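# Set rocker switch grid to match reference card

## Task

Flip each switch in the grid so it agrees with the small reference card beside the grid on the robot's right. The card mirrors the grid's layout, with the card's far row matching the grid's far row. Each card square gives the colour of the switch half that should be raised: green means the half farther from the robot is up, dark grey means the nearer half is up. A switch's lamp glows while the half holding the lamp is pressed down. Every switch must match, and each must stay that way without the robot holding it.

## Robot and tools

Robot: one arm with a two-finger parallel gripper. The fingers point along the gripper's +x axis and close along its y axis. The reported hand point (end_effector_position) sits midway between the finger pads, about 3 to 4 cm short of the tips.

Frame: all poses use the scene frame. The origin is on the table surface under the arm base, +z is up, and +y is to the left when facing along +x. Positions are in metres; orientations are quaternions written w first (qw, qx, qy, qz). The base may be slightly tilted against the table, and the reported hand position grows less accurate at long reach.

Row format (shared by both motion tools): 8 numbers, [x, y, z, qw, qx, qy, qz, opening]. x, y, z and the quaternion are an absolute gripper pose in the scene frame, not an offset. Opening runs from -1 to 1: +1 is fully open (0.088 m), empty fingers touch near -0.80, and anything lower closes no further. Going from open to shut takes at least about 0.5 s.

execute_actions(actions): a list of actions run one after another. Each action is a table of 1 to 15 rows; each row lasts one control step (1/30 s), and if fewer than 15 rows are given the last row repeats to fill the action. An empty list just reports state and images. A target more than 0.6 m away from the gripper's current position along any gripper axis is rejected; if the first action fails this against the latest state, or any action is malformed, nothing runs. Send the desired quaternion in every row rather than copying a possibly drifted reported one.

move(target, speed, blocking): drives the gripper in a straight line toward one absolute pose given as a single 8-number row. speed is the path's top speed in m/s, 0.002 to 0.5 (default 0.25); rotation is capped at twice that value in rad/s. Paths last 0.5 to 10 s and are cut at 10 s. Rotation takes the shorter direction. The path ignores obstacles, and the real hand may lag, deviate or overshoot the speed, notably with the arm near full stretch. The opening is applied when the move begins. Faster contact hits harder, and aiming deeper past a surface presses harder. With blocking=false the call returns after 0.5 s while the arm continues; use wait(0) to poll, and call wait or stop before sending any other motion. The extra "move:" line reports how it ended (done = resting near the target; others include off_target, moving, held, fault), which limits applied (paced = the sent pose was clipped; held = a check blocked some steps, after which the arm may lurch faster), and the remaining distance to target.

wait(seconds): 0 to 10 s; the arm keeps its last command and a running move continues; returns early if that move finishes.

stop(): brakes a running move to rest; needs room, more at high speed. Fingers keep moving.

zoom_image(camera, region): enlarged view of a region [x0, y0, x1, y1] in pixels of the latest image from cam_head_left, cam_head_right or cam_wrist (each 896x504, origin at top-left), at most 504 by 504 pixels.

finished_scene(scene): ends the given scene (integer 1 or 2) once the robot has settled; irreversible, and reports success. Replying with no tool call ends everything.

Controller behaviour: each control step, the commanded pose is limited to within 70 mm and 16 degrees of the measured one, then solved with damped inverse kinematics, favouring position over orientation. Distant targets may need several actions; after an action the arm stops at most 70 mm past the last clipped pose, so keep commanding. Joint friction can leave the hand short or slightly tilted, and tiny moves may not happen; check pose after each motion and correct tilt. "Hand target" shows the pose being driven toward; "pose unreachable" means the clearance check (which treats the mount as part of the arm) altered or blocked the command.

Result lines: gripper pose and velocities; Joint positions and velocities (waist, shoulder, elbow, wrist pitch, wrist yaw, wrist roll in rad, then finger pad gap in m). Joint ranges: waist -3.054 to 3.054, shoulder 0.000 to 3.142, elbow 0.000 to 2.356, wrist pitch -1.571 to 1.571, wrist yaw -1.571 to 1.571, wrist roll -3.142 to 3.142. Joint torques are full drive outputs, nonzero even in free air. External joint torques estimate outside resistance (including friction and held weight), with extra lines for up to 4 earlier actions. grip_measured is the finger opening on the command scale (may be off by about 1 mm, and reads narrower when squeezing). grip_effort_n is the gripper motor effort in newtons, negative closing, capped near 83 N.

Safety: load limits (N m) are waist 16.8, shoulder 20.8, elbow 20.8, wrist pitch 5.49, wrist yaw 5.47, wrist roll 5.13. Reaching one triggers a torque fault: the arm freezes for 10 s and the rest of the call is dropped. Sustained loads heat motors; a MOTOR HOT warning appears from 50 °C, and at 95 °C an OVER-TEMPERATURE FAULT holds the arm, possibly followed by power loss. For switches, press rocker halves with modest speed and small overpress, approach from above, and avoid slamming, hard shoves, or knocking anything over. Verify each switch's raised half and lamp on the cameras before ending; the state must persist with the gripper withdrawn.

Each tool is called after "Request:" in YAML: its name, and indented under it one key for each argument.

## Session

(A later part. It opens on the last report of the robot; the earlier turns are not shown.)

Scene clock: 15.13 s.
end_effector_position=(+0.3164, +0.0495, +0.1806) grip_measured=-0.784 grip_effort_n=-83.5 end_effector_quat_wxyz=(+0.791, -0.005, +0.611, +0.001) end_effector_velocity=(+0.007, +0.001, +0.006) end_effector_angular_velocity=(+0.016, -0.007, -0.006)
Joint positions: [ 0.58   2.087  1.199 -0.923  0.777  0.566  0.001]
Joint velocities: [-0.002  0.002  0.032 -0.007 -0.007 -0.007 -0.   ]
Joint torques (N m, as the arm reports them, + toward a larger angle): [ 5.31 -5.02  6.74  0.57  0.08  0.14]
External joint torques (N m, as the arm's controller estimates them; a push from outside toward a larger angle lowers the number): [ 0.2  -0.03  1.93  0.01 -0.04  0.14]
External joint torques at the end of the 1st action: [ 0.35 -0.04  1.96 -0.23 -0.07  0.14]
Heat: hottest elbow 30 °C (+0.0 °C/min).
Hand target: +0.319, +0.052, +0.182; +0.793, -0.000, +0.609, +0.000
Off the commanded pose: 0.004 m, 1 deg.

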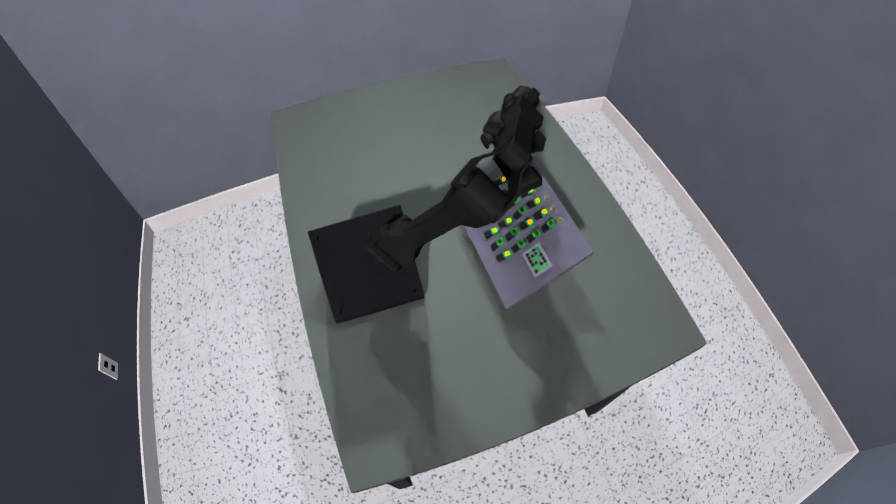

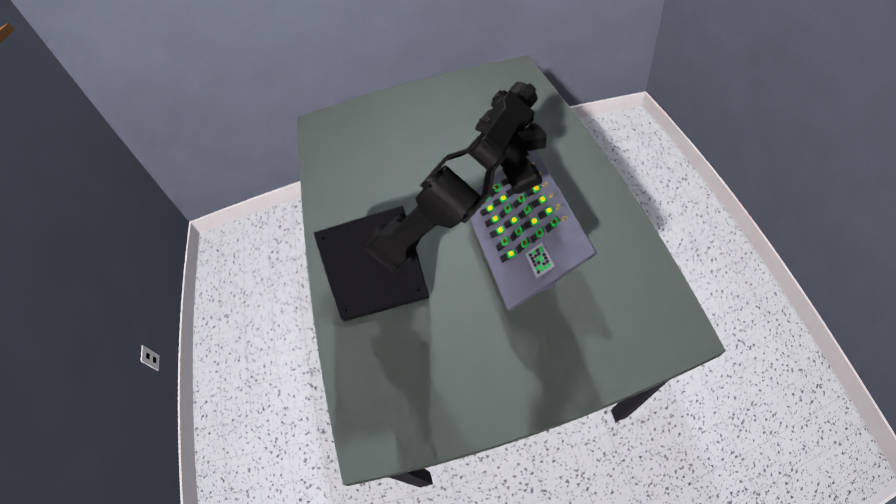

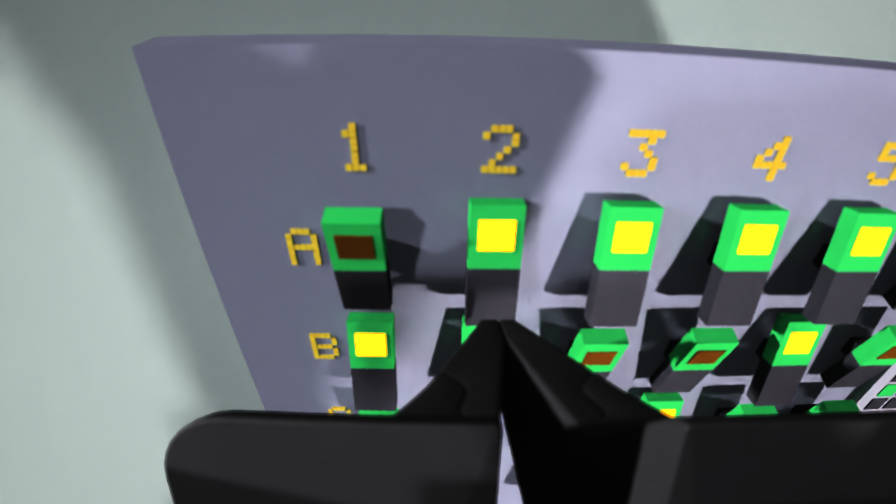

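Request:
move:
  target: [0.317,0.051,0.161,0.793,0,0.609,0,-0.8]
  speed: 0.035

Scene clock: 16.70 s.
end_effector_position=(+0.3189, +0.0505, +0.1643) grip_measured=-0.784 grip_effort_n=-83.5 end_effector_quat_wxyz=(+0.795, +0.005, +0.606, -0.002) end_effector_velocity=(+0.001, -0.001, -0.000) end_effector_angular_velocity=(-0.004, -0.006, -0.001)
Joint positions: [ 0.549  2.087  1.141 -0.815  0.783  0.529  0.001]
Joint velocities: [-0.002 -0.002 -0.002  0.007  0.007 -0.007 -0.   ]
Joint torques (N m, as the arm reports them, + toward a larger angle): [ 4.84 -5.29  4.81  0.67  0.12 -0.15]
External joint torques (N m, as the arm's controller estimates them; a push from outside toward a larger angle lowers the number): [-0.28 -0.33  0.04  0.06  0.01 -0.15]
Heat: hottest wrist pitch 31 °C (+3.6 °C/min).
Hand target: +0.317, +0.051, +0.161; +0.793, +0.000, +0.609, -0.000
Off the commanded pose: 0.004 m, 1 deg.
move: done

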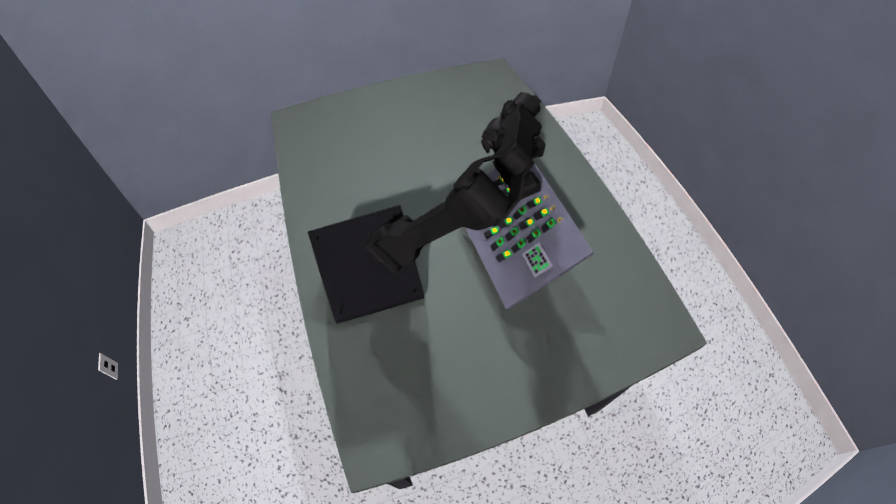

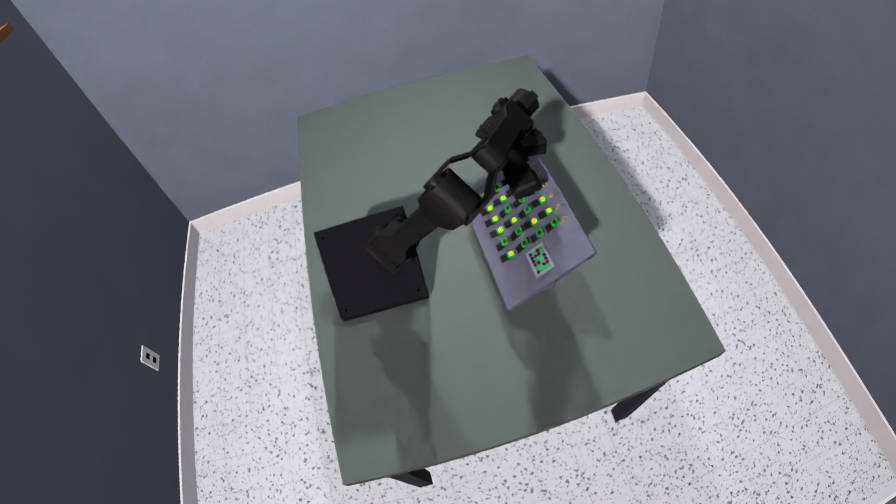

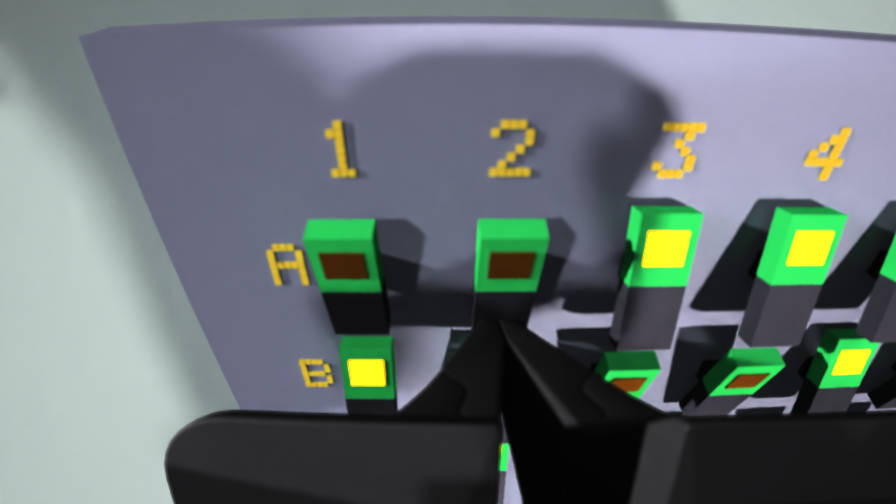

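Request:
move:
  target: [0.255,0.02,0.24,0.793,0,0.609,0,-0.8]

Scene clock: 17.87 s.
end_effector_position=(+0.2535, +0.0196, +0.2360) grip_measured=-0.784 grip_effort_n=-83.5 end_effector_quat_wxyz=(+0.790, -0.006, +0.613, +0.000) end_effector_velocity=(-0.008, -0.003, -0.003) end_effector_angular_velocity=(-0.015, +0.036, +0.034)
Joint positions: [ 0.745  1.879  1.158 -1.244  0.726  0.784  0.001]
Joint velocities: [ 0.002 -0.002 -0.007 -0.037 -0.022 -0.007 -0.   ]
Joint torques (N m, as the arm reports them, + toward a larger angle): [ 4.25 -4.62  7.14  0.28  0.08  0.15]
External joint torques (N m, as the arm's controller estimates them; a push from outside toward a larger angle lowers the number): [ 0.28 -1.39  2.16 -0.23 -0.07  0.15]
Heat: hottest wrist pitch 31 °C (+3.4 °C/min).
Hand target: +0.254, +0.020, +0.240; +0.792, -0.000, +0.610, +0.000
Off the commanded pose: 0.004 m, 1 deg.
move: done

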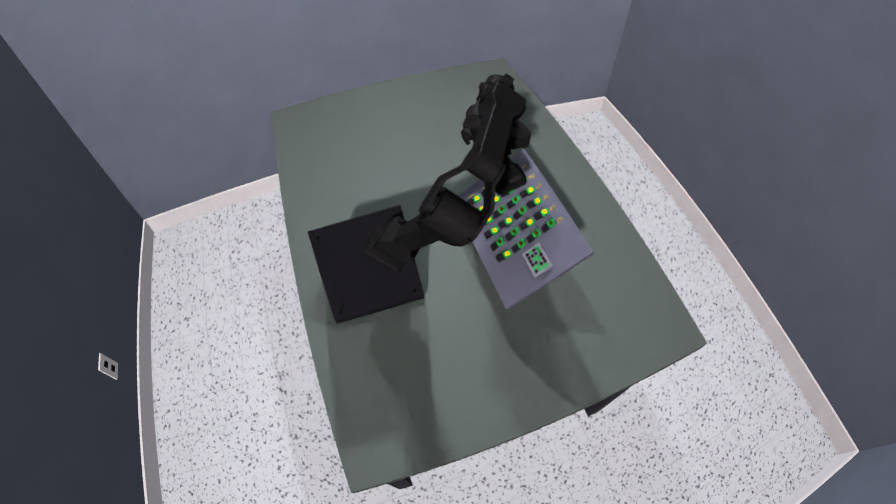

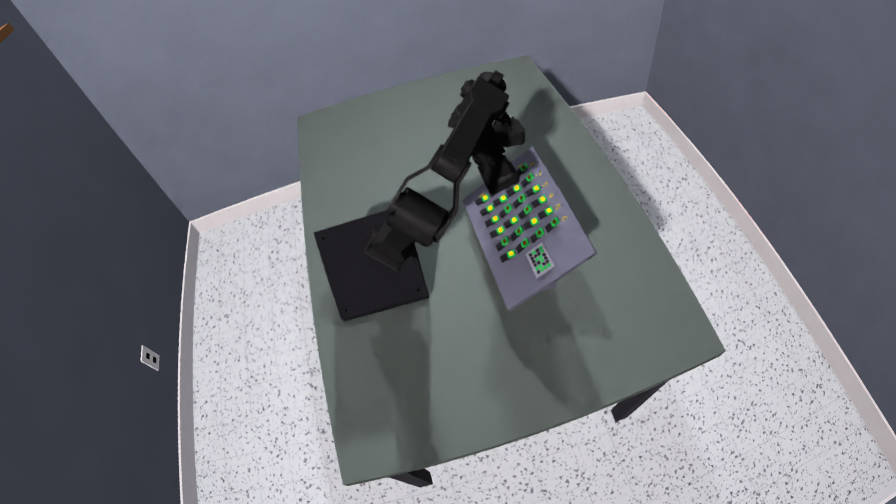

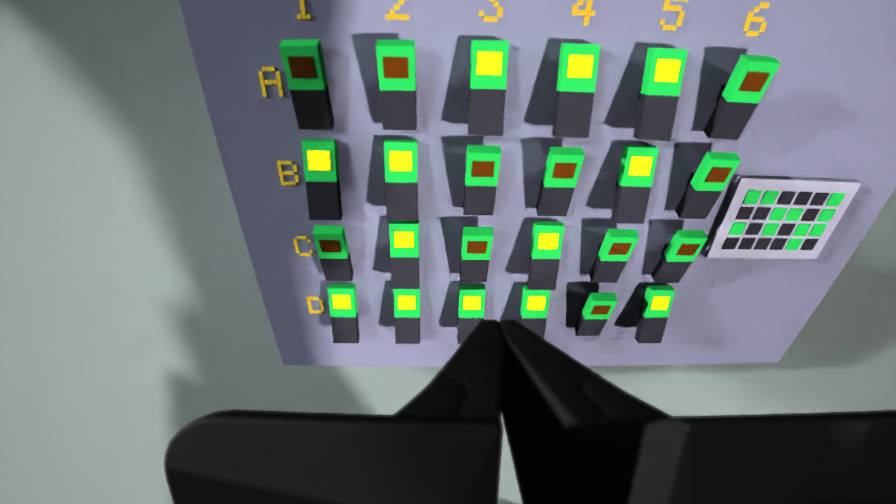

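Request:
finished_scene:
  scene: 1

The scene is finished: the task was done.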